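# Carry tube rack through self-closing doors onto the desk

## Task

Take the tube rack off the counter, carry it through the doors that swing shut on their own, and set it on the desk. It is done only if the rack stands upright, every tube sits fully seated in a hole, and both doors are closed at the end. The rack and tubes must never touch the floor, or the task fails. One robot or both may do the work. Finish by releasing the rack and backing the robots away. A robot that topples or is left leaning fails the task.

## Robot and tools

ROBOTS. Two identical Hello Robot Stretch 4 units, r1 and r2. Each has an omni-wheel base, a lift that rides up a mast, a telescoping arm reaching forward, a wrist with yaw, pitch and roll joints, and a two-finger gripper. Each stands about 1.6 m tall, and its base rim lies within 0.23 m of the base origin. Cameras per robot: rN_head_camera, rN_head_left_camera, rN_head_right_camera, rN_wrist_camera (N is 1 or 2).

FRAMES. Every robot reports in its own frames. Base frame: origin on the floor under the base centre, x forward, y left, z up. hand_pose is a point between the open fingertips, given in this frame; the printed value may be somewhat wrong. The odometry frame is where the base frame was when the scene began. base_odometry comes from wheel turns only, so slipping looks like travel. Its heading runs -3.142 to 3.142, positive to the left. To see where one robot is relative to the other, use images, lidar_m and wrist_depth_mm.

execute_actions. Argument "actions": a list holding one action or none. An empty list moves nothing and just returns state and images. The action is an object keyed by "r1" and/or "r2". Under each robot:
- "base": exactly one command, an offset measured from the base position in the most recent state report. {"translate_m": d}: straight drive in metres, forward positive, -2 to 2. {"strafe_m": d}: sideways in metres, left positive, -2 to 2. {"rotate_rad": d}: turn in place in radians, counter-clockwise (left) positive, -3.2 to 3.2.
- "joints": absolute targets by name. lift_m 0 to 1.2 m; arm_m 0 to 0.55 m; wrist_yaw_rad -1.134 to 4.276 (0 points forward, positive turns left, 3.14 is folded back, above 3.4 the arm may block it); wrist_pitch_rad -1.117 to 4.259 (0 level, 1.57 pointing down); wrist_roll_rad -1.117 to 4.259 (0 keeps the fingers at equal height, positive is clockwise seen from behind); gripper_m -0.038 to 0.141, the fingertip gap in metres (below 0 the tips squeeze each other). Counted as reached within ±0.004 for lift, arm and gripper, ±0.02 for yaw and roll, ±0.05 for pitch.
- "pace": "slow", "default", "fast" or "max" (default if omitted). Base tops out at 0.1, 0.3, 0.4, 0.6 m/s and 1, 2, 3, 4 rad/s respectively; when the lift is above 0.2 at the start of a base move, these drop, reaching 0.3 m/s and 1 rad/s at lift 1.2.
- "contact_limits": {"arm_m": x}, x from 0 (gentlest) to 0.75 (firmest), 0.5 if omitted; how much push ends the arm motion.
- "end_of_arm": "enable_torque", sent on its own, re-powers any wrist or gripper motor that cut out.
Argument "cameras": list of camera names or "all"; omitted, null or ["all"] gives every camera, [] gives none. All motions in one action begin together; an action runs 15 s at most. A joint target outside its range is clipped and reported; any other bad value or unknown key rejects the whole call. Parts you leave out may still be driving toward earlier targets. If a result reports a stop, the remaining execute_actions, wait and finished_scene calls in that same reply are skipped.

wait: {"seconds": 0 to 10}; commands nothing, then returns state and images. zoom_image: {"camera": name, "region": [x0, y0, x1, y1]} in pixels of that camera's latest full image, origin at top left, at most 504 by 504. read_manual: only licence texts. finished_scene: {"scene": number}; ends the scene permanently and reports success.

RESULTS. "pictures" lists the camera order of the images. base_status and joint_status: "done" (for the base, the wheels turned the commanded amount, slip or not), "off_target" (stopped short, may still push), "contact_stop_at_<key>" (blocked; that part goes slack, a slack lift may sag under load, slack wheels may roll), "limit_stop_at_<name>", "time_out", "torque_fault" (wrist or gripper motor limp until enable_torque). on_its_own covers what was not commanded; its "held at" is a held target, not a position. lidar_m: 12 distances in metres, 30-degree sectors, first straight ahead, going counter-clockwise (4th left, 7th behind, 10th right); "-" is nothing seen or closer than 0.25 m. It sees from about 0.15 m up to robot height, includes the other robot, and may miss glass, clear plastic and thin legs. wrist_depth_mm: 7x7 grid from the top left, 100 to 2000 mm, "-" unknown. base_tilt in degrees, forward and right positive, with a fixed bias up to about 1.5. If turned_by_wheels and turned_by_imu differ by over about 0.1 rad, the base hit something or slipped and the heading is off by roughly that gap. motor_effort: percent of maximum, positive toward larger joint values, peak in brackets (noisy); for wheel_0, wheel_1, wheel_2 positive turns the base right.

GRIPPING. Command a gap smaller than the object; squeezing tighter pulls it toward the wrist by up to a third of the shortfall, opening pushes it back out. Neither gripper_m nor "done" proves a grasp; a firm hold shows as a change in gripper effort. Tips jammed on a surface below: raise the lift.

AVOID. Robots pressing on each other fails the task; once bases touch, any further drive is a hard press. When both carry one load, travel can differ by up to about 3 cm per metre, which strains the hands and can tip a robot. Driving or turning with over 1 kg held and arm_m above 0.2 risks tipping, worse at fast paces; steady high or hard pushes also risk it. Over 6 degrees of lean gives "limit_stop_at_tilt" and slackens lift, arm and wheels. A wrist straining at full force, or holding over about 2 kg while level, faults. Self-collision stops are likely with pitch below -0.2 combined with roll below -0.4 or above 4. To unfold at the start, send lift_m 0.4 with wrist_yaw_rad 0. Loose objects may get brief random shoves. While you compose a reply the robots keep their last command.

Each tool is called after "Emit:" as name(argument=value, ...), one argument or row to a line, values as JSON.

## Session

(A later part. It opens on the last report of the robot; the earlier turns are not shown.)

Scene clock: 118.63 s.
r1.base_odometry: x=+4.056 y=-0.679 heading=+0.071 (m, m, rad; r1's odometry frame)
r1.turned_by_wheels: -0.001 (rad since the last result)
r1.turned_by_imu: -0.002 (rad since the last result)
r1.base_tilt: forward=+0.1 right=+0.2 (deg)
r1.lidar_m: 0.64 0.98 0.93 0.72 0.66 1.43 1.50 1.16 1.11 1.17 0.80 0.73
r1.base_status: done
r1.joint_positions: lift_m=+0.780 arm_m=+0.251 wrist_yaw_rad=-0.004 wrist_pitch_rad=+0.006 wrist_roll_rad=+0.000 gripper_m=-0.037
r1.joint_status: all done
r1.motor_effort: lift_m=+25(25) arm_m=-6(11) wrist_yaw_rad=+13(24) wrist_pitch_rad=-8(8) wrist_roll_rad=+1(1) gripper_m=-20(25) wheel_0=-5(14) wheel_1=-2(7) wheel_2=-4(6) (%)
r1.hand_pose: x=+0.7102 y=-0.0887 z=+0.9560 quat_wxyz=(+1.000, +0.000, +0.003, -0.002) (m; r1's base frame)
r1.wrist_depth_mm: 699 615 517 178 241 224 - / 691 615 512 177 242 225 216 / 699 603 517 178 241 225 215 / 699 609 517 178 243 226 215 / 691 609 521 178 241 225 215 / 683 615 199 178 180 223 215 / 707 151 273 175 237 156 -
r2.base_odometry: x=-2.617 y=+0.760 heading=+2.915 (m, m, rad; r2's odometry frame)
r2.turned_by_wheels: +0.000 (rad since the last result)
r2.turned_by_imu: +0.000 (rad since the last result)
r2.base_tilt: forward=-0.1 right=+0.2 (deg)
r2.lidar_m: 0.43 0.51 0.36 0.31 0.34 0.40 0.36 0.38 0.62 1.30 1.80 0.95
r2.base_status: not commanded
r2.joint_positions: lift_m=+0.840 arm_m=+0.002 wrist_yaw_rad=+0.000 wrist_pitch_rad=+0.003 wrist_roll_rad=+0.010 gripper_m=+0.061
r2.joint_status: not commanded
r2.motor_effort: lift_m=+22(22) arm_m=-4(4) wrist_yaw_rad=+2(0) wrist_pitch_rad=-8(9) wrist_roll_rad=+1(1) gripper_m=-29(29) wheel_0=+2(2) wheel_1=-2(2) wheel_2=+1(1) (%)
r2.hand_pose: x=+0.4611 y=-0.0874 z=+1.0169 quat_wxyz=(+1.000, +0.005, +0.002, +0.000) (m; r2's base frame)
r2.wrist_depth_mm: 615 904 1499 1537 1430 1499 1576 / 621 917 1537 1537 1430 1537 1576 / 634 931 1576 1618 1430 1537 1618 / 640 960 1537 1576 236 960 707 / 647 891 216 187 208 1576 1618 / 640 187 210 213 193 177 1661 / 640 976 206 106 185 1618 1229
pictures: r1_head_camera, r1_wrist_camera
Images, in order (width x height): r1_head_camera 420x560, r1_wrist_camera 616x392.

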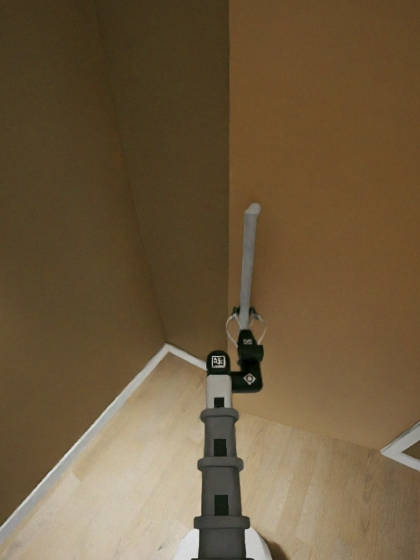

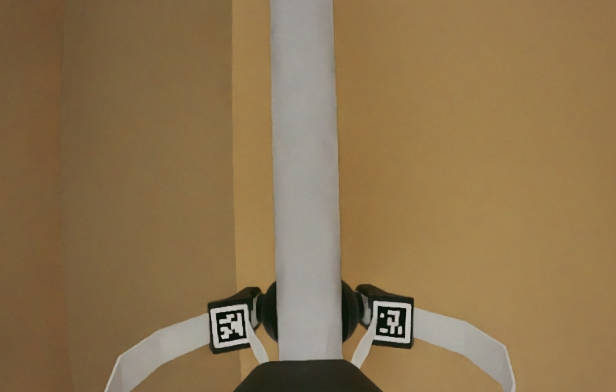

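Emit:
execute_actions(
  actions=[
    {"r1":{"base":{"translate_m":-0.52}}},
  ],
  cameras=["r1_wrist_camera","r1_head_left_camera"],
)

Scene clock: 122.30 s.
r1.base_odometry: x=+3.537 y=-0.716 heading=+0.067 (m, m, rad; r1's odometry frame)
r1.turned_by_wheels: -0.004 (rad since the last result)
r1.turned_by_imu: -0.009 (rad since the last result)
r1.base_tilt: forward=+0.1 right=+0.3 (deg)
r1.lidar_m: 0.65 1.26 0.68 0.74 1.04 0.96 0.99 0.88 0.84 0.91 1.22 0.80
r1.base_status: done
r1.joint_positions: lift_m=+0.780 arm_m=+0.251 wrist_yaw_rad=-0.023 wrist_pitch_rad=+0.007 wrist_roll_rad=+0.000 gripper_m=-0.037
r1.joint_status: not commanded
r1.on_its_own: wrist_yaw_rad is at rest, and its effort (+65) is outside its rest range (-13 to +13)
r1.motor_effort: lift_m=+25(25) arm_m=-7(7) wrist_yaw_rad=+65(69) wrist_pitch_rad=-9(9) wrist_roll_rad=+1(2) gripper_m=-19(23) wheel_0=-26(28) wheel_1=-11(13) wheel_2=-13(19) (%)
r1.hand_pose: x=+0.7085 y=-0.0939 z=+0.9558 quat_wxyz=(+1.000, +0.000, +0.003, -0.011) (m; r1's base frame)
r1.wrist_depth_mm: 1008 1160 221 166 271 304 338 / 991 1160 220 166 268 301 336 / 991 1138 221 167 267 301 334 / 1008 1160 220 168 266 298 332 / 960 1160 220 169 265 300 329 / 976 1160 216 171 172 300 332 / 976 1160 158 160 262 283 332
r2.base_odometry: x=-2.617 y=+0.760 heading=+2.915 (m, m, rad; r2's odometry frame)
r2.turned_by_wheels: +0.000 (rad since the last result)
r2.turned_by_imu: -0.001 (rad since the last result)
r2.base_tilt: forward=-0.1 right=+0.2 (deg)
r2.lidar_m: 0.41 0.49 0.33 0.33 0.33 0.41 0.37 0.39 0.60 1.26 0.82 1.00
r2.base_status: not commanded
r2.joint_positions: lift_m=+0.840 arm_m=+0.002 wrist_yaw_rad=+0.000 wrist_pitch_rad=+0.003 wrist_roll_rad=+0.010 gripper_m=+0.061
r2.joint_status: not commanded
r2.motor_effort: lift_m=+22(22) arm_m=-4(4) wrist_yaw_rad=+0(0) wrist_pitch_rad=-8(9) wrist_roll_rad=+0(0) gripper_m=-29(29) wheel_0=+2(2) wheel_1=-2(2) wheel_2=+1(1) (%)
r2.hand_pose: x=+0.4611 y=-0.0874 z=+1.0169 quat_wxyz=(+1.000, +0.005, +0.002, +0.000) (m; r2's base frame)
r2.wrist_depth_mm: 609 904 1576 1537 - 1281 1576 / 627 931 1537 1537 - 1118 1576 / 634 931 1576 1576 - 1025 1618 / 647 960 1576 1576 235 1078 1618 / 647 904 216 187 208 1025 1618 / 634 187 210 213 194 177 1661 / 640 960 205 106 184 1281 1661
pictures: r1_head_left_camera, r1_wrist_camera
Images, in order (width x height): r1_head_left_camera 420x672, r1_wrist_camera 616x392.

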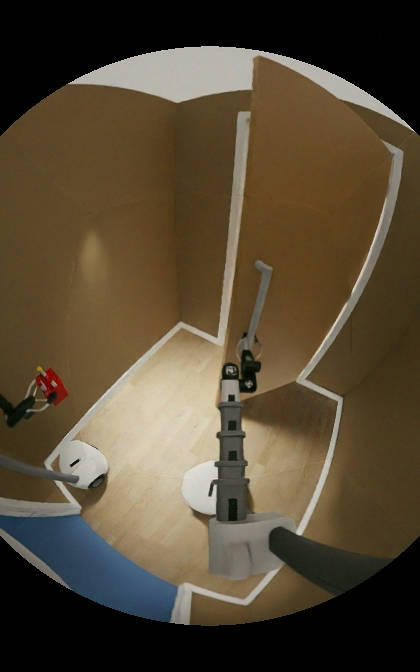

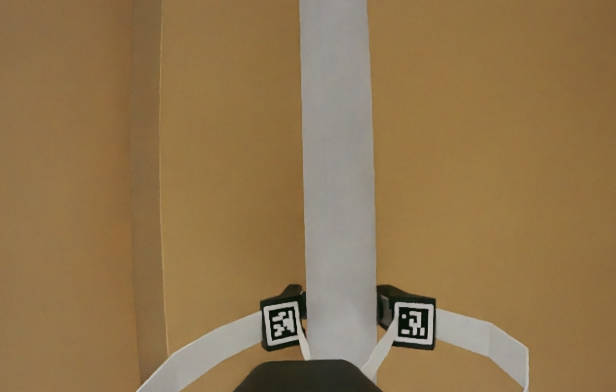

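Emit:
execute_actions(
  actions=[
    {"r1":{"base":{"strafe_m":-0.075}},"r2":{"base":{"translate_m":0.3}}},
  ],
  cameras=[],
)

Emit:
execute_actions(
  actions=[
    {"r1":{"base":{"strafe_m":-0.13},"joints":{"arm_m":0.05}},"r2":{"base":{"translate_m":0.3}}},
  ],
  cameras=["r1_wrist_camera","r1_head_left_camera","r2_head_left_camera"],
)

Scene clock: 125.00 s.
r1.base_odometry: x=+3.542 y=-0.790 heading=+0.070 (m, m, rad; r1's odometry frame)
r1.turned_by_wheels: +0.003 (rad since the last result)
r1.turned_by_imu: +0.003 (rad since the last result)
r1.base_tilt: forward=+0.0 right=+0.1 (deg)
r1.lidar_m: 0.63 0.78 0.74 0.76 1.03 1.01 0.96 0.82 0.79 0.82 1.12 0.80
r1.base_status: done
r1.joint_positions: lift_m=+0.780 arm_m=+0.251 wrist_yaw_rad=+0.018 wrist_pitch_rad=+0.006 wrist_roll_rad=+0.000 gripper_m=-0.038
r1.joint_status: not commanded
r1.on_its_own: wrist_yaw_rad is at rest, and its effort (-52) is outside its rest range (-13 to +13)
r1.motor_effort: lift_m=+25(25) arm_m=-6(7) wrist_yaw_rad=-52(65) wrist_pitch_rad=-7(10) wrist_roll_rad=+1(1) gripper_m=-10(17) wheel_0=+19(23) wheel_1=+8(14) wheel_2=+9(13) (%)
r1.hand_pose: x=+0.7118 y=-0.0822 z=+0.9560 quat_wxyz=(+1.000, +0.000, +0.003, +0.009) (m; r1's base frame)
r1.wrist_depth_mm: 991 213 153 246 266 291 317 / 991 214 153 245 265 290 315 / 991 213 153 244 265 290 314 / 991 213 153 244 264 289 310 / 1008 212 153 244 263 287 310 / 976 210 154 179 264 289 312 / 976 158 155 157 155 289 310
r2.base_odometry: x=-2.909 y=+0.827 heading=+2.915 (m, m, rad; r2's odometry frame)
r2.turned_by_wheels: +0.000 (rad since the last result)
r2.turned_by_imu: -0.001 (rad since the last result)
r2.base_tilt: forward=-0.1 right=+0.2 (deg)
r2.lidar_m: 0.41 0.51 0.36 0.33 0.35 0.46 0.66 0.68 1.01 0.79 0.74 0.92
r2.base_status: done
r2.joint_positions: lift_m=+0.840 arm_m=+0.002 wrist_yaw_rad=+0.000 wrist_pitch_rad=+0.003 wrist_roll_rad=+0.010 gripper_m=+0.061
r2.joint_status: not commanded
r2.motor_effort: lift_m=+22(22) arm_m=-4(4) wrist_yaw_rad=+1(1) wrist_pitch_rad=-9(9) wrist_roll_rad=+0(0) gripper_m=-29(31) wheel_0=+0(7) wheel_1=+1(4) wheel_2=+2(11) (%)
r2.hand_pose: x=+0.4611 y=-0.0874 z=+1.0169 quat_wxyz=(+1.000, +0.005, +0.002, +0.000) (m; r2's base frame)
r2.wrist_depth_mm: 634 931 1255 1281 - - 931 / 647 960 1281 1281 - - 676 / 654 976 1281 1281 - - 715 / 661 991 1281 1281 236 - 707 / 668 931 216 187 208 - 683 / 668 187 210 213 194 177 798 / 661 991 206 106 185 - 1182
pictures: none
No camera images: the call's "cameras" was empty. Leave "cameras" out to get every camera's image.

Scene clock: 127.47 s.
r1.base_odometry: x=+3.551 y=-0.920 heading=+0.071 (m, m, rad; r1's odometry frame)
r1.turned_by_wheels: +0.001 (rad since the last result)
r1.turned_by_imu: +0.008 (rad since the last result)
r1.base_tilt: forward=+0.0 right=+0.2 (deg)
r1.lidar_m: 0.41 0.90 0.81 1.42 1.13 1.00 0.99 0.70 0.66 0.71 1.01 0.60
r1.base_status: done
r1.joint_positions: lift_m=+0.780 arm_m=+0.051 wrist_yaw_rad=+0.010 wrist_pitch_rad=+0.007 wrist_roll_rad=-0.001 gripper_m=-0.038
r1.joint_status: all done
r1.on_its_own: wrist_yaw_rad is at rest, and its effort (-28) is outside its rest range (-13 to +13)
r1.motor_effort: lift_m=+25(25) arm_m=-4(7) wrist_yaw_rad=-28(74) wrist_pitch_rad=-11(11) wrist_roll_rad=+2(1) gripper_m=-12(15) wheel_0=+11(31) wheel_1=+4(8) wheel_2=+1(11) (%)
r1.hand_pose: x=+0.5108 y=-0.0846 z=+0.9557 quat_wxyz=(+1.000, +0.000, +0.004, +0.005) (m; r1's base frame)
r1.wrist_depth_mm: 160 180 132 245 296 382 496 / 162 180 132 244 294 377 500 / 163 180 132 243 293 375 492 / 162 180 132 243 291 370 480 / 163 179 133 240 289 368 484 / 160 175 135 177 282 368 480 / 158 159 135 132 266 373 469
r2.base_odometry: x=-3.201 y=+0.895 heading=+2.915 (m, m, rad; r2's odometry frame)
r2.turned_by_wheels: +0.000 (rad since the last result)
r2.turned_by_imu: -0.001 (rad since the last result)
r2.base_tilt: forward=-0.2 right=+0.2 (deg)
r2.lidar_m: 0.42 0.55 0.37 0.34 0.36 0.48 0.96 1.07 1.43 0.80 0.83 1.24
r2.base_status: done
r2.joint_positions: lift_m=+0.840 arm_m=+0.002 wrist_yaw_rad=+0.000 wrist_pitch_rad=+0.003 wrist_roll_rad=+0.010 gripper_m=+0.061
r2.joint_status: not commanded
r2.motor_effort: lift_m=+22(22) arm_m=-4(4) wrist_yaw_rad=+0(1) wrist_pitch_rad=-8(8) wrist_roll_rad=-1(2) gripper_m=-28(31) wheel_0=+2(7) wheel_1=+0(5) wheel_2=+1(12) (%)
r2.hand_pose: x=+0.4611 y=-0.0874 z=+1.0169 quat_wxyz=(+1.000, +0.005, +0.002, +0.000) (m; r2's base frame)
r2.wrist_depth_mm: 661 960 976 991 - - - / 668 976 991 976 - - - / 683 991 991 991 - - - / 691 991 1008 1008 235 - - / 691 960 215 186 208 - - / 691 187 210 213 194 177 - / 691 1025 206 106 184 - -
pictures: r1_head_left_camera, r1_wrist_camera, r2_head_left_camera
Images, in order (width x height): r1_head_left_camera 420x672, r1_wrist_camera 616x392, r2_head_left_camera 420x672.

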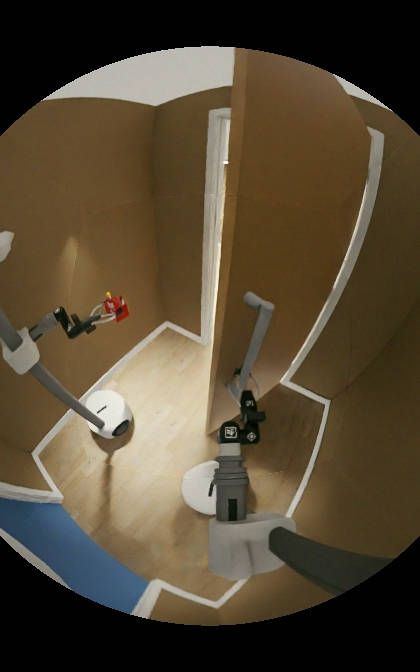

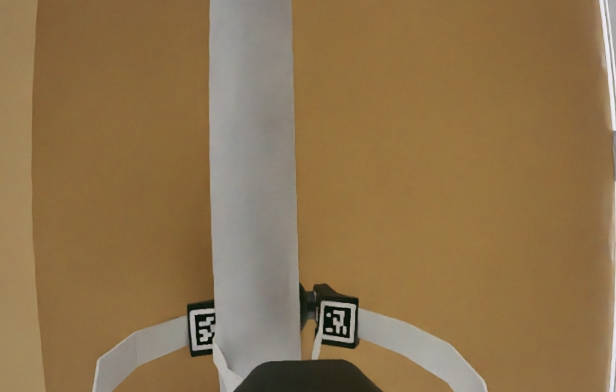

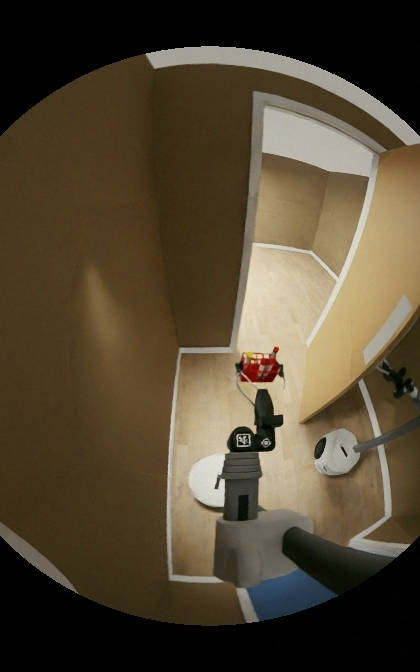

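Emit:
execute_actions(
  actions=[
    {"r1":{"base":{"translate_m":-0.09},"pace":"slow"},"r2":{"base":{"translate_m":0.52}}},
  ],
  cameras=["r1_wrist_camera"],
)

Scene clock: 131.13 s.
r1.base_odometry: x=+3.462 y=-0.927 heading=+0.070 (m, m, rad; r1's odometry frame)
r1.turned_by_wheels: -0.001 (rad since the last result)
r1.turned_by_imu: -0.068 (rad since the last result)
r1.base_tilt: forward=-0.1 right=+0.3 (deg)
r1.lidar_m: 0.41 0.95 1.40 1.43 1.09 0.92 0.98 0.70 0.65 0.67 0.90 0.62
r1.base_status: done
r1.joint_positions: lift_m=+0.780 arm_m=+0.051 wrist_yaw_rad=-0.008 wrist_pitch_rad=+0.007 wrist_roll_rad=-0.001 gripper_m=-0.037
r1.joint_status: not commanded
r1.on_its_own: wrist_yaw_rad is at rest, and its effort (+22) is outside its rest range (-13 to +13)
r1.motor_effort: lift_m=+25(25) arm_m=-3(4) wrist_yaw_rad=+22(33) wrist_pitch_rad=-8(11) wrist_roll_rad=+1(2) gripper_m=-21(22) wheel_0=-13(24) wheel_1=-4(5) wheel_2=+3(8) (%)
r1.hand_pose: x=+0.5093 y=-0.0896 z=+0.9559 quat_wxyz=(+1.000, +0.000, +0.003, -0.004) (m; r1's base frame)
r1.wrist_depth_mm: 1336 174 212 162 364 585 809 / 1281 174 211 161 359 569 820 / 1281 174 211 161 353 559 820 / 788 174 211 160 351 549 820 / 1255 172 210 160 349 544 820 / 1281 175 196 160 178 544 809 / 1308 167 190 157 332 439 809
r2.base_odometry: x=-3.708 y=+1.011 heading=+2.915 (m, m, rad; r2's odometry frame)
r2.turned_by_wheels: +0.000 (rad since the last result)
r2.turned_by_imu: -0.002 (rad since the last result)
r2.base_tilt: forward=-0.2 right=+0.2 (deg)
r2.lidar_m: 0.42 0.58 0.42 0.38 0.38 0.53 1.31 1.63 0.96 0.78 0.91 3.69
r2.base_status: done
r2.joint_positions: lift_m=+0.840 arm_m=+0.002 wrist_yaw_rad=+0.000 wrist_pitch_rad=+0.003 wrist_roll_rad=+0.010 gripper_m=+0.061
r2.joint_status: not commanded
r2.motor_effort: lift_m=+21(22) arm_m=-4(4) wrist_yaw_rad=+0(0) wrist_pitch_rad=-8(9) wrist_roll_rad=+0(1) gripper_m=-29(31) wheel_0=+1(5) wheel_1=-1(5) wheel_2=+2(10) (%)
r2.hand_pose: x=+0.4611 y=-0.0874 z=+1.0169 quat_wxyz=(+1.000, +0.005, +0.002, +0.000) (m; r2's base frame)
r2.wrist_depth_mm: 473 477 480 484 - - - / 480 484 484 484 - - - / 484 484 492 492 - - - / 488 492 492 488 236 - - / 492 500 216 187 208 - - / 500 187 209 213 193 177 - / 500 508 206 106 184 - -
pictures: r1_wrist_camera
Images, in order (width x height): r1_wrist_camera 616x392.

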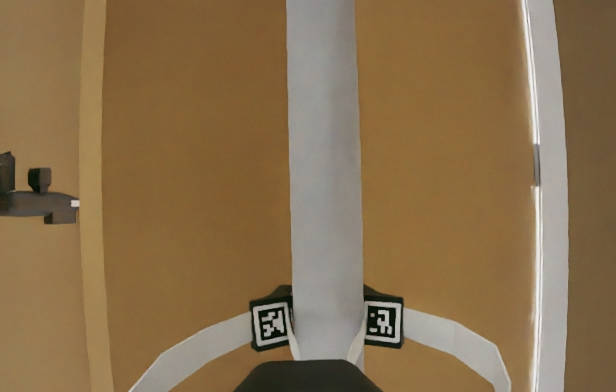

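Emit:
execute_actions(
  actions=[
    {"r1":{"base":{"strafe_m":-0.09},"pace":"slow"},"r2":{"base":{"strafe_m":-0.5}}},
  ],
  cameras=["r1_wrist_camera","r2_head_left_camera","r2_head_camera"],
)

Scene clock: 135.47 s.
r1.base_odometry: x=+3.468 y=-1.016 heading=+0.071 (m, m, rad; r1's odometry frame)
r1.turned_by_wheels: +0.001 (rad since the last result)
r1.turned_by_imu: +0.001 (rad since the last result)
r1.base_tilt: forward=+0.0 right=+0.5 (deg)
r1.lidar_m: 0.39 0.56 1.48 1.49 1.11 0.98 0.87 0.62 0.57 0.56 0.81 0.67
r1.base_status: done
r1.joint_positions: lift_m=+0.780 arm_m=+0.050 wrist_yaw_rad=+0.005 wrist_pitch_rad=+0.006 wrist_roll_rad=-0.001 gripper_m=-0.038
r1.joint_status: not commanded
r1.motor_effort: lift_m=+25(25) arm_m=-2(3) wrist_yaw_rad=-13(38) wrist_pitch_rad=-7(9) wrist_roll_rad=+1(1) gripper_m=-10(24) wheel_0=+14(14) wheel_1=+2(6) wheel_2=-1(3) (%)
r1.hand_pose: x=+0.5101 y=-0.0861 z=+0.9560 quat_wxyz=(+1.000, +0.000, +0.003, +0.002) (m; r1's base frame)
r1.wrist_depth_mm: 138 161 122 256 362 640 798 / 137 161 122 129 359 621 788 / 137 161 122 126 351 597 778 / 137 161 122 125 347 585 778 / 136 160 124 124 349 580 778 / 135 158 167 123 312 585 788 / 136 145 167 116 310 585 778
r2.base_odometry: x=-3.596 y=+1.499 heading=+2.915 (m, m, rad; r2's odometry frame)
r2.turned_by_wheels: +0.000 (rad since the last result)
r2.turned_by_imu: +0.000 (rad since the last result)
r2.base_tilt: forward=-0.2 right=+0.1 (deg)
r2.lidar_m: 0.41 0.81 0.94 0.88 0.91 1.21 1.50 0.61 0.38 0.36 0.40 0.65
r2.base_status: done
r2.joint_positions: lift_m=+0.840 arm_m=+0.002 wrist_yaw_rad=+0.000 wrist_pitch_rad=+0.003 wrist_roll_rad=+0.010 gripper_m=+0.061
r2.joint_status: not commanded
r2.motor_effort: lift_m=+22(22) arm_m=-4(4) wrist_yaw_rad=+0(1) wrist_pitch_rad=-9(9) wrist_roll_rad=+0(0) gripper_m=-30(30) wheel_0=-1(10) wheel_1=+2(8) wheel_2=+0(3) (%)
r2.hand_pose: x=+0.4611 y=-0.0874 z=+1.0169 quat_wxyz=(+1.000, +0.005, +0.002, +0.000) (m; r2's base frame)
r2.wrist_depth_mm: 559 - - - - - - / 569 - - - - - - / 597 - - - - - - / 603 - - - 235 - - / 591 - 215 188 208 - - / 591 187 210 213 194 177 - / 585 1921 205 106 185 - 634
pictures: r1_wrist_camera, r2_head_camera, r2_head_left_camera
Images, in order (width x height): r1_wrist_camera 616x392, r2_head_camera 420x560, r2_head_left_camera 420x672.

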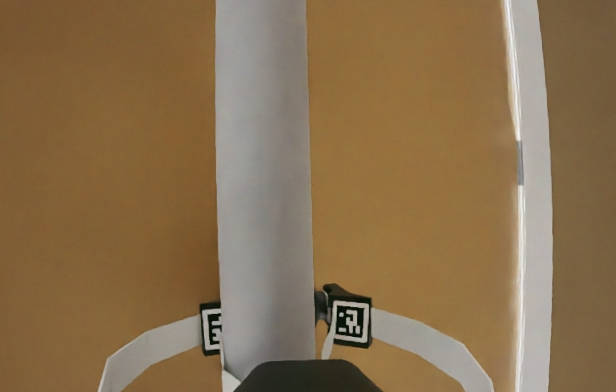

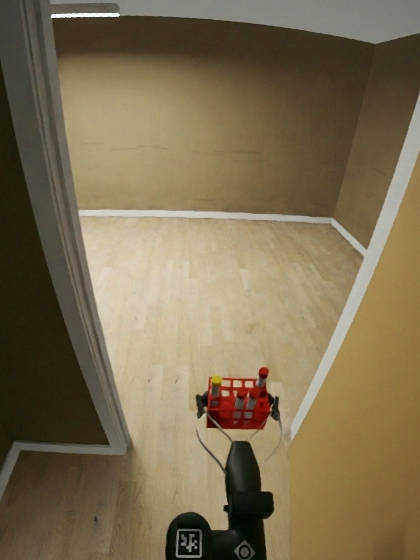

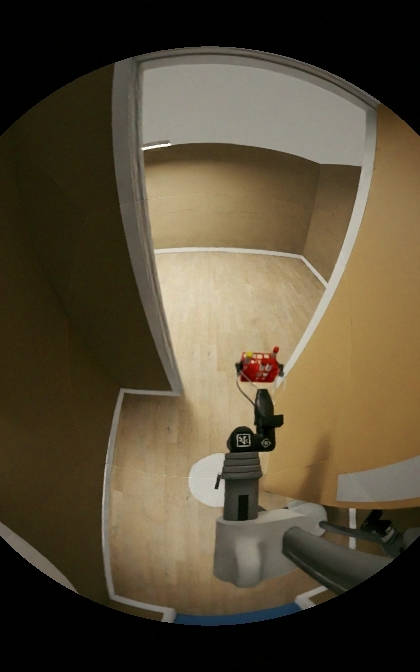

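Emit:
execute_actions(
  actions=[
    {"r2":{"base":{"translate_m":1.3}}},
  ],
  cameras=["r2_head_left_camera","r2_head_right_camera","r1_head_left_camera"],
)

Scene clock: 141.50 s.
r1.base_odometry: x=+3.468 y=-1.016 heading=+0.071 (m, m, rad; r1's odometry frame)
r1.turned_by_wheels: +0.000 (rad since the last result)
r1.turned_by_imu: -0.002 (rad since the last result)
r1.base_tilt: forward=+0.1 right=+0.1 (deg)
r1.lidar_m: 0.39 1.59 1.47 1.50 1.11 0.97 0.86 0.60 0.55 0.58 0.81 0.67
r1.base_status: not commanded
r1.joint_positions: lift_m=+0.780 arm_m=+0.050 wrist_yaw_rad=+0.005 wrist_pitch_rad=+0.006 wrist_roll_rad=-0.001 gripper_m=-0.038
r1.joint_status: not commanded
r1.on_its_own: wrist_yaw_rad is at rest, and its effort (-14) is outside its rest range (-13 to +13)
r1.motor_effort: lift_m=+25(25) arm_m=-2(2) wrist_yaw_rad=-14(14) wrist_pitch_rad=-7(7) wrist_roll_rad=+1(0) gripper_m=-9(13) wheel_0=+14(14) wheel_1=+2(2) wheel_2=-1(1) (%)
r1.hand_pose: x=+0.5101 y=-0.0861 z=+0.9560 quat_wxyz=(+1.000, +0.000, +0.003, +0.002) (m; r1's base frame)
r1.wrist_depth_mm: 138 161 122 257 364 640 788 / 137 162 122 129 357 615 768 / 137 162 122 127 353 597 778 / 137 161 123 125 351 591 788 / 136 160 124 124 345 580 788 / 135 158 167 123 310 585 768 / 136 145 167 116 310 585 788
r2.base_odometry: x=-4.863 y=+1.790 heading=+2.916 (m, m, rad; r2's odometry frame)
r2.turned_by_wheels: +0.000 (rad since the last result)
r2.turned_by_imu: -0.005 (rad since the last result)
r2.base_tilt: forward=-0.1 right=+0.2 (deg)
r2.lidar_m: 0.43 2.77 1.91 1.81 0.65 0.56 1.45 0.75 0.68 1.38 2.18 2.86
r2.base_status: done
r2.joint_positions: lift_m=+0.840 arm_m=+0.002 wrist_yaw_rad=+0.000 wrist_pitch_rad=+0.003 wrist_roll_rad=+0.010 gripper_m=+0.061
r2.joint_status: not commanded
r2.motor_effort: lift_m=+21(22) arm_m=-4(4) wrist_yaw_rad=+1(0) wrist_pitch_rad=-10(9) wrist_roll_rad=+0(0) gripper_m=-30(31) wheel_0=+2(6) wheel_1=+1(4) wheel_2=+2(8) (%)
r2.hand_pose: x=+0.4611 y=-0.0874 z=+1.0169 quat_wxyz=(+1.000, +0.005, +0.002, +0.000) (m; r2's base frame)
r2.wrist_depth_mm: - - - - - - - / - - - - - - - / - - - - - - - / - - - - 236 - - / - - 216 188 208 - - / - 187 210 214 194 177 - / 1863 1921 206 106 185 - -
pictures: r1_head_left_camera, r2_head_left_camera, r2_head_right_camera
Images, in order (width x height): r1_head_left_camera 420x672, r2_head_left_camera 420x672, r2_head_right_camera 420x672.

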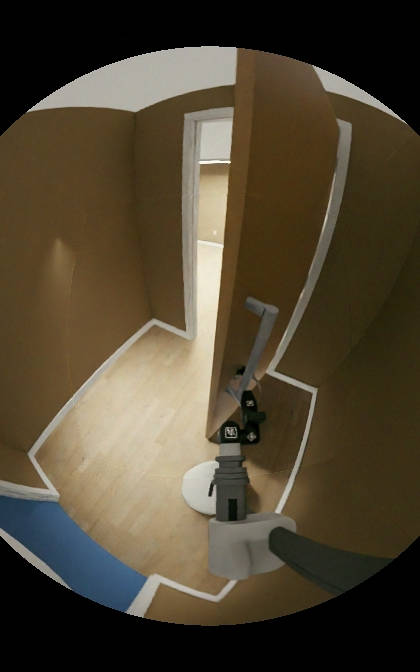

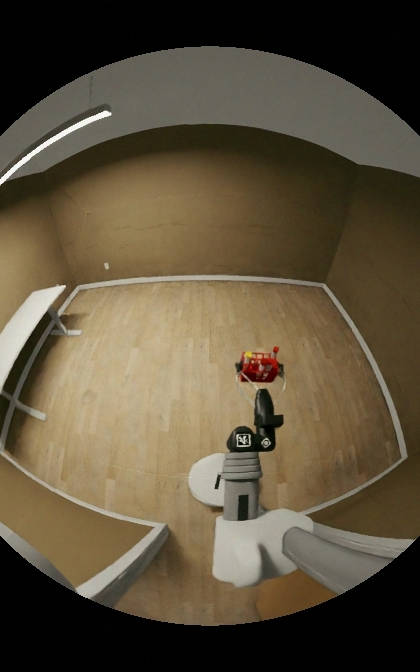

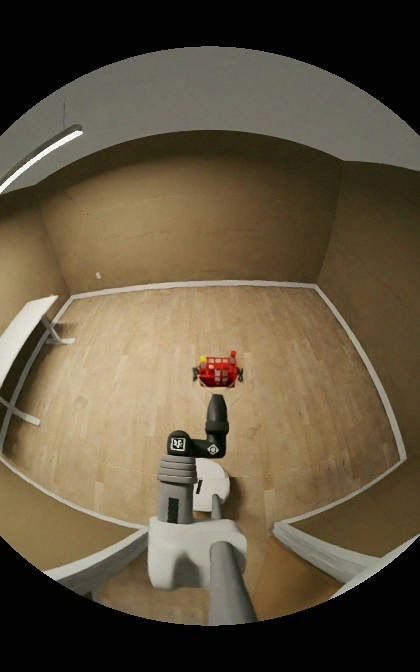

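Emit:
execute_actions(
  actions=[
    {"r2":{"base":{"translate_m":0.6}},"r1":{"base":{"strafe_m":0.13},"joints":{"gripper_m":0.0,"arm_m":0.10},"pace":"slow"}},
  ],
  cameras=["r1_wrist_camera"],
)

Scene clock: 145.40 s.
r1.base_odometry: x=+3.459 y=-0.886 heading=+0.071 (m, m, rad; r1's odometry frame)
r1.turned_by_wheels: +0.000 (rad since the last result)
r1.turned_by_imu: -0.001 (rad since the last result)
r1.base_tilt: forward=+0.3 right=+0.1 (deg)
r1.lidar_m: 0.48 1.45 1.37 1.39 1.03 0.93 0.93 0.72 0.69 0.71 0.94 0.71
r1.base_status: done
r1.joint_positions: lift_m=+0.780 arm_m=+0.099 wrist_yaw_rad=+0.000 wrist_pitch_rad=+0.006 wrist_roll_rad=-0.001 gripper_m=+0.000
r1.joint_status: all done
r1.motor_effort: lift_m=+25(25) arm_m=+5(13) wrist_yaw_rad=+0(26) wrist_pitch_rad=-7(7) wrist_roll_rad=+2(1) gripper_m=-6(13) wheel_0=-4(12) wheel_1=-1(10) wheel_2=+1(3) (%)
r1.hand_pose: x=+0.5585 y=-0.0874 z=+0.9561 quat_wxyz=(+1.000, +0.000, +0.003, +0.000) (m; r1's base frame)
r1.wrist_depth_mm: 1281 198 229 171 349 480 723 / 1229 197 229 170 345 469 699 / 1255 194 228 169 343 469 676 / 1229 195 228 169 342 459 661 / 1205 197 226 169 342 459 661 / 1205 196 209 169 325 462 661 / 1205 189 218 166 312 462 676
r2.base_odometry: x=-5.448 y=+1.925 heading=+2.916 (m, m, rad; r2's odometry frame)
r2.turned_by_wheels: +0.000 (rad since the last result)
r2.turned_by_imu: -0.003 (rad since the last result)
r2.base_tilt: forward=-0.1 right=+0.2 (deg)
r2.lidar_m: 0.41 2.17 1.93 1.83 1.57 1.11 1.54 1.13 1.39 2.11 2.17 2.23
r2.base_status: done
r2.joint_positions: lift_m=+0.840 arm_m=+0.002 wrist_yaw_rad=+0.000 wrist_pitch_rad=+0.003 wrist_roll_rad=+0.010 gripper_m=+0.061
r2.joint_status: not commanded
r2.motor_effort: lift_m=+21(21) arm_m=-4(4) wrist_yaw_rad=+1(0) wrist_pitch_rad=-9(9) wrist_roll_rad=+0(0) gripper_m=-30(31) wheel_0=+2(6) wheel_1=+1(4) wheel_2=+2(6) (%)
r2.hand_pose: x=+0.4611 y=-0.0874 z=+1.0169 quat_wxyz=(+1.000, +0.005, +0.002, +0.000) (m; r2's base frame)
r2.wrist_depth_mm: 1756 1756 1756 1756 1808 1808 1808 / 1756 1756 1808 1808 1808 1808 1863 / 1756 1808 1808 1808 1863 1863 1863 / 1808 1808 1808 1863 235 1863 1921 / 1808 1808 216 188 208 1863 1921 / 1863 187 210 213 191 177 1921 / 1863 1863 206 106 185 1921 -
pictures: r1_wrist_camera
Images, in order (width x height): r1_wrist_camera 616x392.

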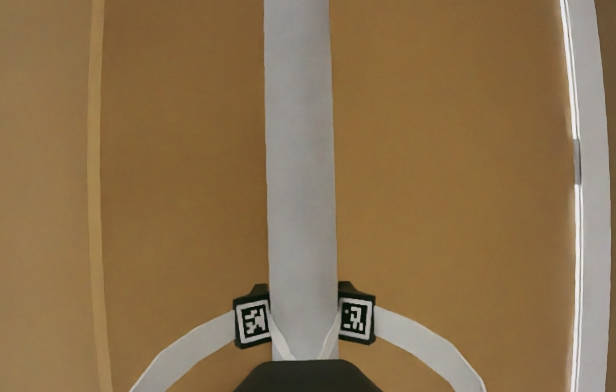

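Emit:
execute_actions(
  actions=[
    {"r2":{"base":{"rotate_rad":1.6},"pace":"slow"},"r1":{"base":{"strafe_m":0.14},"joints":{"arm_m":0.30},"pace":"slow"}},
  ],
  cameras=["r1_wrist_camera","r2_head_camera"],
)

Scene clock: 149.00 s.
r1.base_odometry: x=+3.449 y=-0.747 heading=+0.070 (m, m, rad; r1's odometry frame)
r1.turned_by_wheels: +0.000 (rad since the last result)
r1.turned_by_imu: -0.003 (rad since the last result)
r1.base_tilt: forward=+0.1 right=+0.2 (deg)
r1.lidar_m: 0.67 1.33 1.25 1.28 0.96 0.91 0.93 0.87 0.80 0.84 1.11 0.87
r1.base_status: done
r1.joint_positions: lift_m=+0.780 arm_m=+0.299 wrist_yaw_rad=+0.001 wrist_pitch_rad=+0.006 wrist_roll_rad=-0.001 gripper_m=+0.000
r1.joint_status: all done
r1.motor_effort: lift_m=+25(25) arm_m=+7(7) wrist_yaw_rad=-2(39) wrist_pitch_rad=-5(6) wrist_roll_rad=+1(1) gripper_m=-7(14) wheel_0=-3(20) wheel_1=-2(5) wheel_2=-2(7) (%)
r1.hand_pose: x=+0.7583 y=-0.0872 z=+0.9562 quat_wxyz=(+1.000, +0.000, +0.003, +0.000) (m; r1's base frame)
r1.wrist_depth_mm: 1042 1138 234 171 289 332 375 / 1042 220 233 170 287 329 370 / 1008 220 233 170 287 327 368 / 1042 220 233 169 286 327 370 / 1042 1118 233 169 285 324 362 / 1025 1138 222 169 279 322 364 / 1008 1098 224 165 273 324 366
r2.base_odometry: x=-5.448 y=+1.925 heading=-1.768 (m, m, rad; r2's odometry frame)
r2.turned_by_wheels: +1.600 (rad since the last result)
r2.turned_by_imu: +1.611 (rad since the last result)
r2.base_tilt: forward=-0.2 right=+0.2 (deg)
r2.lidar_m: 0.41 1.50 1.10 1.36 1.14 1.43 2.12 2.19 2.22 2.10 2.16 1.90
r2.base_status: done
r2.joint_positions: lift_m=+0.840 arm_m=+0.002 wrist_yaw_rad=+0.000 wrist_pitch_rad=+0.003 wrist_roll_rad=+0.010 gripper_m=+0.061
r2.joint_status: not commanded
r2.motor_effort: lift_m=+21(21) arm_m=-4(4) wrist_yaw_rad=+1(0) wrist_pitch_rad=-8(8) wrist_roll_rad=+0(0) gripper_m=-30(29) wheel_0=-2(7) wheel_1=-2(5) wheel_2=-1(8) (%)
r2.hand_pose: x=+0.4611 y=-0.0874 z=+1.0169 quat_wxyz=(+1.000, +0.005, +0.002, +0.000) (m; r2's base frame)
r2.wrist_depth_mm: 1499 - - - - - - / 1537 - - - - - - / 1576 - - - - - - / 1576 - - - 236 - - / 1576 - 215 187 208 - - / 1576 187 210 213 195 177 - / 1537 1863 206 106 184 - -
pictures: r1_wrist_camera, r2_head_camera
Images, in order (width x height): r1_wrist_camera 616x392, r2_head_camera 420x560.

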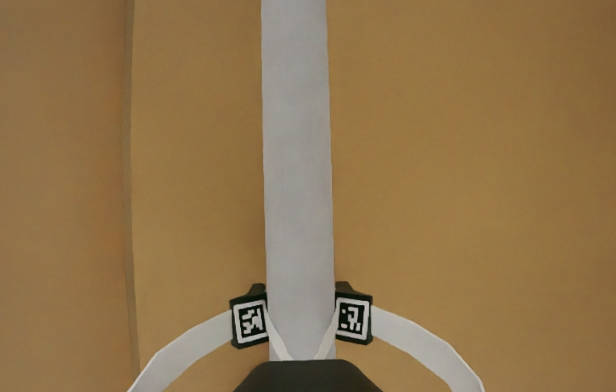

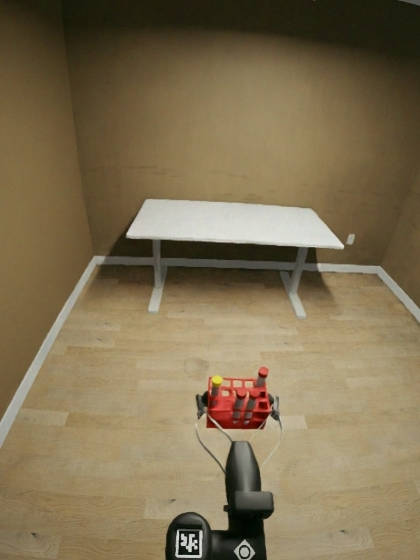

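Emit:
execute_actions(
  actions=[
    {"r2":{"base":{"translate_m":1.3}},"r1":{"base":{"strafe_m":0.08},"joints":{"arm_m":0.50},"pace":"slow"}},
  ],
  cameras=["r1_wrist_camera","r2_head_camera","r2_wrist_camera"],
)

Scene clock: 155.43 s.
r1.base_odometry: x=+3.443 y=-0.667 heading=+0.069 (m, m, rad; r1's odometry frame)
r1.turned_by_wheels: -0.001 (rad since the last result)
r1.turned_by_imu: -0.005 (rad since the last result)
r1.base_tilt: forward=+0.1 right=+0.2 (deg)
r1.lidar_m: 0.89 1.24 1.16 1.18 0.95 0.87 0.90 0.94 0.88 0.91 1.21 1.03
r1.base_status: done
r1.joint_positions: lift_m=+0.780 arm_m=+0.499 wrist_yaw_rad=-0.004 wrist_pitch_rad=+0.006 wrist_roll_rad=-0.001 gripper_m=+0.000
r1.joint_status: all done
r1.motor_effort: lift_m=+25(25) arm_m=+6(8) wrist_yaw_rad=+11(49) wrist_pitch_rad=-6(5) wrist_roll_rad=+0(1) gripper_m=-7(14) wheel_0=-8(24) wheel_1=-3(11) wheel_2=-5(11) (%)
r1.hand_pose: x=+0.9579 y=-0.0884 z=+0.9562 quat_wxyz=(+1.000, +0.000, +0.003, -0.002) (m; r1's base frame)
r1.wrist_depth_mm: 904 976 240 170 263 276 286 / 891 991 240 169 262 274 286 / 878 976 239 169 262 273 282 / 891 1008 239 169 259 273 283 / 878 960 240 170 260 272 283 / 866 976 235 171 255 272 283 / 878 991 236 166 257 272 283
r2.base_odometry: x=-5.702 y=+0.649 heading=-1.767 (m, m, rad; r2's odometry frame)
r2.turned_by_wheels: +0.000 (rad since the last result)
r2.turned_by_imu: -0.005 (rad since the last result)
r2.base_tilt: forward=-0.1 right=+0.2 (deg)
r2.lidar_m: 0.43 0.54 1.12 1.06 1.10 1.97 3.47 3.05 2.14 2.06 0.75 0.53
r2.base_status: done
r2.joint_positions: lift_m=+0.840 arm_m=+0.002 wrist_yaw_rad=+0.000 wrist_pitch_rad=+0.003 wrist_roll_rad=+0.010 gripper_m=+0.061
r2.joint_status: not commanded
r2.motor_effort: lift_m=+21(21) arm_m=-4(4) wrist_yaw_rad=+2(1) wrist_pitch_rad=-9(9) wrist_roll_rad=+0(0) gripper_m=-29(31) wheel_0=+0(1) wheel_1=-1(4) wheel_2=+2(11) (%)
r2.hand_pose: x=+0.4611 y=-0.0874 z=+1.0170 quat_wxyz=(+1.000, +0.005, +0.002, +0.000) (m; r2's base frame)
r2.wrist_depth_mm: 1060 1060 1078 1060 1078 1060 1078 / 1078 1078 1078 1078 1060 1078 1078 / 1078 1078 1098 1078 1078 1078 1078 / 1118 1098 1118 1098 236 1118 1098 / 1118 1098 215 187 208 1098 1118 / 1118 187 210 213 193 177 1008 / 654 647 206 106 184 683 707
pictures: r1_wrist_camera, r2_head_camera, r2_wrist_camera
Images, in order (width x height): r1_wrist_camera 616x392, r2_head_camera 420x560, r2_wrist_camera 616x392.

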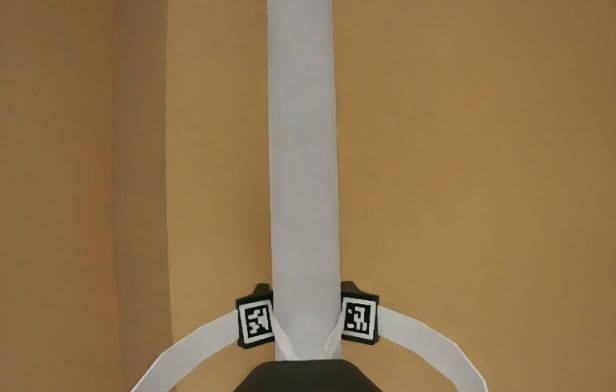

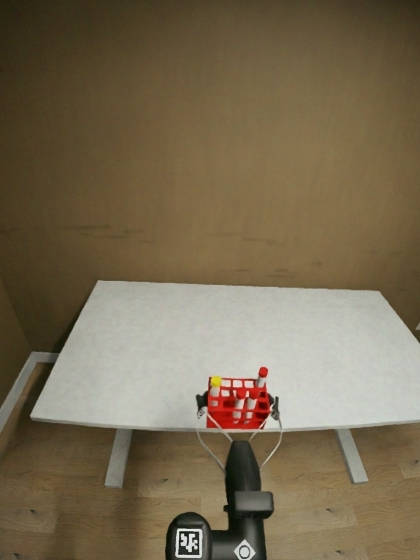

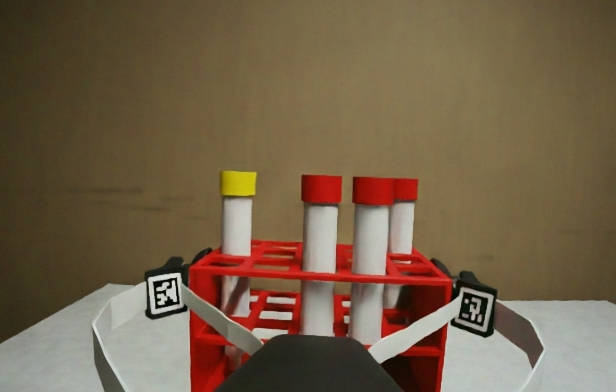

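Emit:
execute_actions(
  actions=[
    {"r2":{"joints":{"arm_m":0.24,"lift_m":0.67},"pace":"slow"},"r1":{"base":{"translate_m":0.3},"pace":"slow"}},
  ],
  cameras=["r1_wrist_camera","r2_head_camera","r2_wrist_camera"],
)

Scene clock: 160.00 s.
r1.base_odometry: x=+3.743 y=-0.646 heading=+0.069 (m, m, rad; r1's odometry frame)
r1.turned_by_wheels: +0.001 (rad since the last result)
r1.turned_by_imu: +0.001 (rad since the last result)
r1.base_tilt: forward=+0.2 right=+0.3 (deg)
r1.lidar_m: 0.89 1.08 1.01 1.08 1.23 1.13 1.19 1.08 1.01 1.05 1.15 0.96
r1.base_status: done
r1.joint_positions: lift_m=+0.780 arm_m=+0.499 wrist_yaw_rad=+0.003 wrist_pitch_rad=+0.006 wrist_roll_rad=-0.001 gripper_m=+0.000
r1.joint_status: not commanded
r1.motor_effort: lift_m=+25(25) arm_m=+6(6) wrist_yaw_rad=-9(22) wrist_pitch_rad=-5(5) wrist_roll_rad=+0(1) gripper_m=-8(7) wheel_0=+4(11) wheel_1=+1(10) wheel_2=+1(8) (%)
r1.hand_pose: x=+0.9586 y=-0.0865 z=+0.9562 quat_wxyz=(+1.000, +0.000, +0.003, +0.002) (m; r1's base frame)
r1.wrist_depth_mm: 715 627 260 169 237 227 - / 707 634 259 169 236 227 219 / 715 627 260 169 237 226 220 / 723 627 260 170 237 227 220 / 715 634 259 170 236 228 220 / 707 634 259 169 233 227 220 / 715 640 255 158 235 224 -
r2.base_odometry: x=-5.702 y=+0.649 heading=-1.767 (m, m, rad; r2's odometry frame)
r2.turned_by_wheels: +0.000 (rad since the last result)
r2.turned_by_imu: -0.001 (rad since the last result)
r2.base_tilt: forward=-0.1 right=+0.2 (deg)
r2.lidar_m: 0.51 0.55 1.12 1.06 1.10 1.80 3.47 3.03 2.17 2.06 0.75 0.54
r2.base_status: not commanded
r2.joint_positions: lift_m=+0.670 arm_m=+0.239 wrist_yaw_rad=+0.000 wrist_pitch_rad=+0.003 wrist_roll_rad=+0.010 gripper_m=+0.061
r2.joint_status: all done
r2.motor_effort: lift_m=+13(20) arm_m=+4(4) wrist_yaw_rad=+2(0) wrist_pitch_rad=-9(7) wrist_roll_rad=+0(1) gripper_m=-30(31) wheel_0=+0(0) wheel_1=-1(1) wheel_2=+2(2) (%)
r2.hand_pose: x=+0.6986 y=-0.0874 z=+0.8476 quat_wxyz=(+1.000, +0.005, +0.002, +0.000) (m; r2's base frame)
r2.wrist_depth_mm: 831 831 842 842 842 854 842 / 842 854 842 854 854 854 854 / 854 866 854 854 866 842 854 / 866 866 866 878 236 854 866 / 723 778 215 187 208 878 878 / 445 187 210 213 194 177 517 / 340 336 206 106 185 359 353
pictures: r1_wrist_camera, r2_head_camera, r2_wrist_camera
Images, in order (width x height): r1_wrist_camera 616x392, r2_head_camera 420x560, r2_wrist_camera 616x392.

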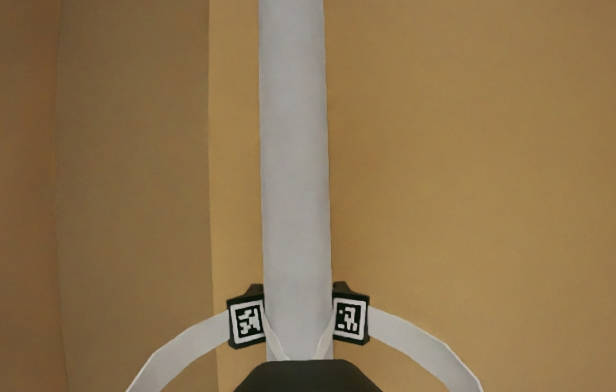

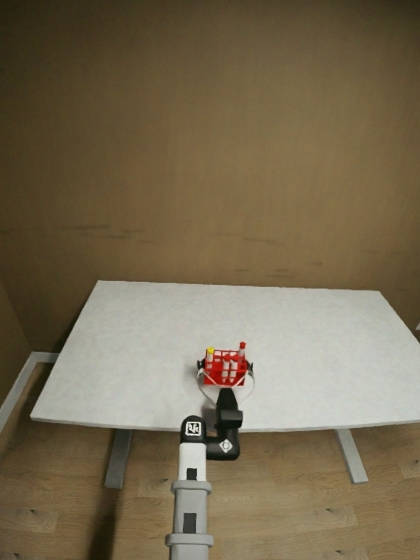

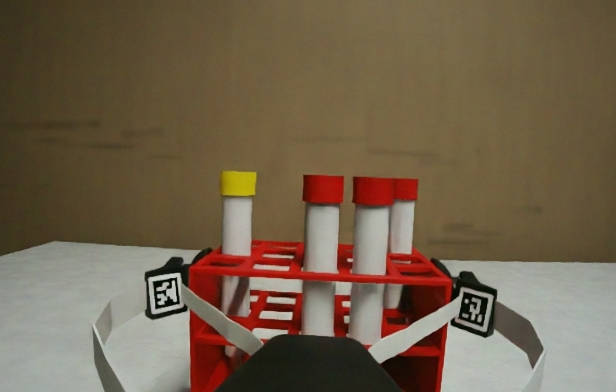

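Emit:
execute_actions(
  actions=[
    {"r2":{"joints":{"lift_m":0.614},"pace":"slow"},"r1":{"base":{"translate_m":0.15},"pace":"slow"}},
  ],
  cameras=["r1_wrist_camera","r2_wrist_camera"],
)

Scene clock: 163.17 s.
r1.base_odometry: x=+3.892 y=-0.636 heading=+0.067 (m, m, rad; r1's odometry frame)
r1.turned_by_wheels: -0.002 (rad since the last result)
r1.turned_by_imu: -0.006 (rad since the last result)
r1.base_tilt: forward=+0.1 right=+0.3 (deg)
r1.lidar_m: 0.90 1.04 0.97 0.98 1.30 1.28 1.34 1.17 1.08 1.14 1.00 0.93
r1.base_status: done
r1.joint_positions: lift_m=+0.780 arm_m=+0.499 wrist_yaw_rad=-0.014 wrist_pitch_rad=+0.006 wrist_roll_rad=-0.001 gripper_m=+0.000
r1.joint_status: not commanded
r1.on_its_own: wrist_yaw_rad is at rest, and its effort (+42) is outside its rest range (-13 to +13)
r1.motor_effort: lift_m=+25(25) arm_m=+6(7) wrist_yaw_rad=+42(40) wrist_pitch_rad=-5(6) wrist_roll_rad=+2(1) gripper_m=-10(9) wheel_0=-12(11) wheel_1=-6(7) wheel_2=-13(14) (%)
r1.hand_pose: x=+0.9570 y=-0.0915 z=+0.9562 quat_wxyz=(+1.000, +0.000, +0.003, -0.007) (m; r1's base frame)
r1.wrist_depth_mm: 484 421 368 166 231 216 - / 480 424 373 167 231 217 206 / 480 421 370 167 231 216 207 / 484 421 370 167 232 217 207 / 484 424 370 167 231 217 208 / 484 424 368 168 182 215 206 / 480 427 340 163 231 211 -
r2.base_odometry: x=-5.702 y=+0.649 heading=-1.767 (m, m, rad; r2's odometry frame)
r2.turned_by_wheels: +0.000 (rad since the last result)
r2.turned_by_imu: +0.000 (rad since the last result)
r2.base_tilt: forward=-0.1 right=+0.2 (deg)
r2.lidar_m: 0.52 0.53 1.13 1.06 1.10 1.65 3.47 3.03 2.15 2.05 0.76 0.56
r2.base_status: not commanded
r2.joint_positions: lift_m=+0.614 arm_m=+0.239 wrist_yaw_rad=+0.000 wrist_pitch_rad=+0.003 wrist_roll_rad=+0.010 gripper_m=+0.061
r2.joint_status: all done
r2.motor_effort: lift_m=+13(13) arm_m=+5(4) wrist_yaw_rad=+0(0) wrist_pitch_rad=-8(10) wrist_roll_rad=-1(0) gripper_m=-30(30) wheel_0=+0(0) wheel_1=-1(1) wheel_2=+2(2) (%)
r2.hand_pose: x=+0.6986 y=-0.0874 z=+0.7916 quat_wxyz=(+1.000, +0.005, +0.002, +0.000) (m; r2's base frame)
r2.wrist_depth_mm: 831 842 842 842 842 831 842 / 854 842 854 854 842 842 854 / 854 854 854 866 866 854 866 / 866 866 878 866 236 866 878 / 508 544 215 187 208 640 647 / 314 187 210 213 194 178 362 / 236 235 206 106 185 251 248
pictures: r1_wrist_camera, r2_wrist_camera
Images, in order (width x height): r1_wrist_camera 616x392, r2_wrist_camera 616x392.

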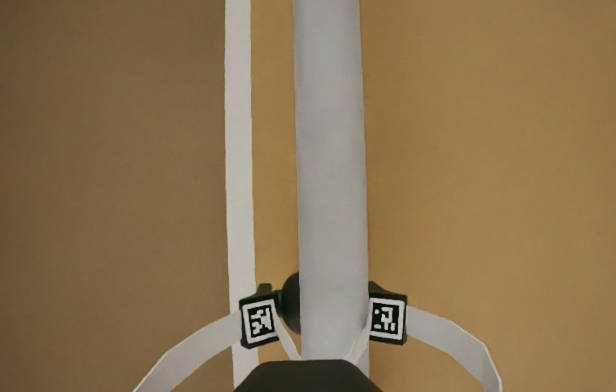

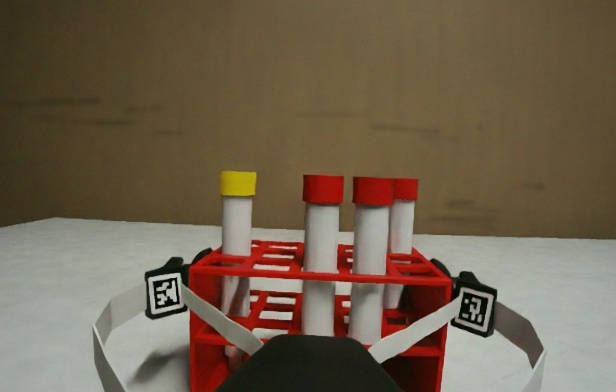

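Emit:
execute_actions(
  actions=[
    {"r2":{"joints":{"lift_m":0.607},"pace":"slow"},"r1":{"base":{"strafe_m":-0.025},"joints":{"gripper_m":0.08}}},
  ],
  cameras=["r1_wrist_camera","r2_wrist_camera"],
)

Scene clock: 165.00 s.
r1.base_odometry: x=+3.894 y=-0.661 heading=+0.067 (m, m, rad; r1's odometry frame)
r1.turned_by_wheels: +0.000 (rad since the last result)
r1.turned_by_imu: +0.000 (rad since the last result)
r1.base_tilt: forward=+0.2 right=+0.2 (deg)
r1.lidar_m: 0.98 1.06 0.97 1.00 1.32 1.29 1.33 1.13 1.06 1.10 1.05 0.95
r1.base_status: done
r1.joint_positions: lift_m=+0.780 arm_m=+0.499 wrist_yaw_rad=+0.000 wrist_pitch_rad=+0.006 wrist_roll_rad=-0.001 gripper_m=+0.080
r1.joint_status: all done
r1.motor_effort: lift_m=+25(25) arm_m=+6(6) wrist_yaw_rad=+1(41) wrist_pitch_rad=-6(6) wrist_roll_rad=+1(1) gripper_m=-4(11) wheel_0=-1(9) wheel_1=+1(14) wheel_2=-1(12) (%)
r1.hand_pose: x=+0.9583 y=-0.0875 z=+0.9562 quat_wxyz=(+1.000, +0.000, +0.003, +0.000) (m; r1's base frame)
r1.wrist_depth_mm: 484 418 347 285 291 264 - / 484 418 345 324 287 264 246 / 484 415 347 325 289 264 248 / 484 415 347 324 290 266 247 / 484 418 347 325 287 266 247 / 488 424 210 325 196 264 247 / 488 421 366 142 289 257 -
r2.base_odometry: x=-5.702 y=+0.649 heading=-1.767 (m, m, rad; r2's odometry frame)
r2.turned_by_wheels: +0.000 (rad since the last result)
r2.turned_by_imu: +0.000 (rad since the last result)
r2.base_tilt: forward=-0.1 right=+0.2 (deg)
r2.lidar_m: 0.52 0.55 1.12 1.05 1.09 1.58 3.48 3.03 2.18 2.05 0.75 0.55
r2.base_status: not commanded
r2.joint_positions: lift_m=+0.607 arm_m=+0.239 wrist_yaw_rad=+0.000 wrist_pitch_rad=+0.000 wrist_roll_rad=+0.010 gripper_m=+0.061
r2.joint_status: all done
r2.motor_effort: lift_m=+12(13) arm_m=+4(4) wrist_yaw_rad=+2(2) wrist_pitch_rad=+0(9) wrist_roll_rad=+0(0) gripper_m=-29(30) wheel_0=+0(0) wheel_1=-1(1) wheel_2=+2(2) (%)
r2.hand_pose: x=+0.6986 y=-0.0874 z=+0.7856 quat_wxyz=(+1.000, +0.005, +0.000, +0.000) (m; r2's base frame)
r2.wrist_depth_mm: 842 854 842 842 854 854 842 / 854 842 854 854 866 842 842 / 866 854 866 854 866 854 866 / 854 854 866 866 235 878 866 / 500 525 216 186 206 634 640 / 303 187 209 213 194 177 351 / 229 227 206 106 185 242 240
pictures: r1_wrist_camera, r2_wrist_camera
Images, in order (width x height): r1_wrist_camera 616x392, r2_wrist_camera 616x392.

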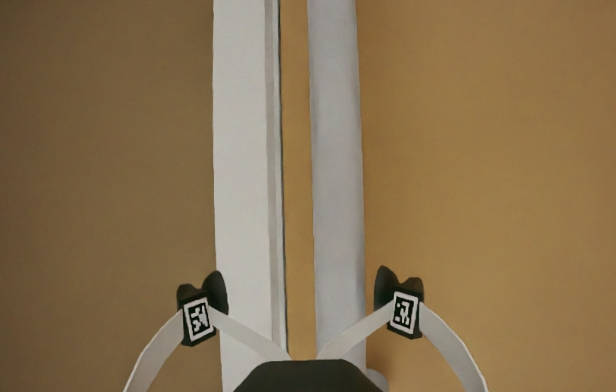

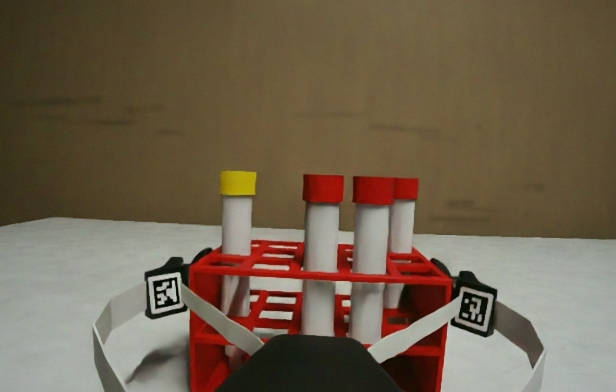

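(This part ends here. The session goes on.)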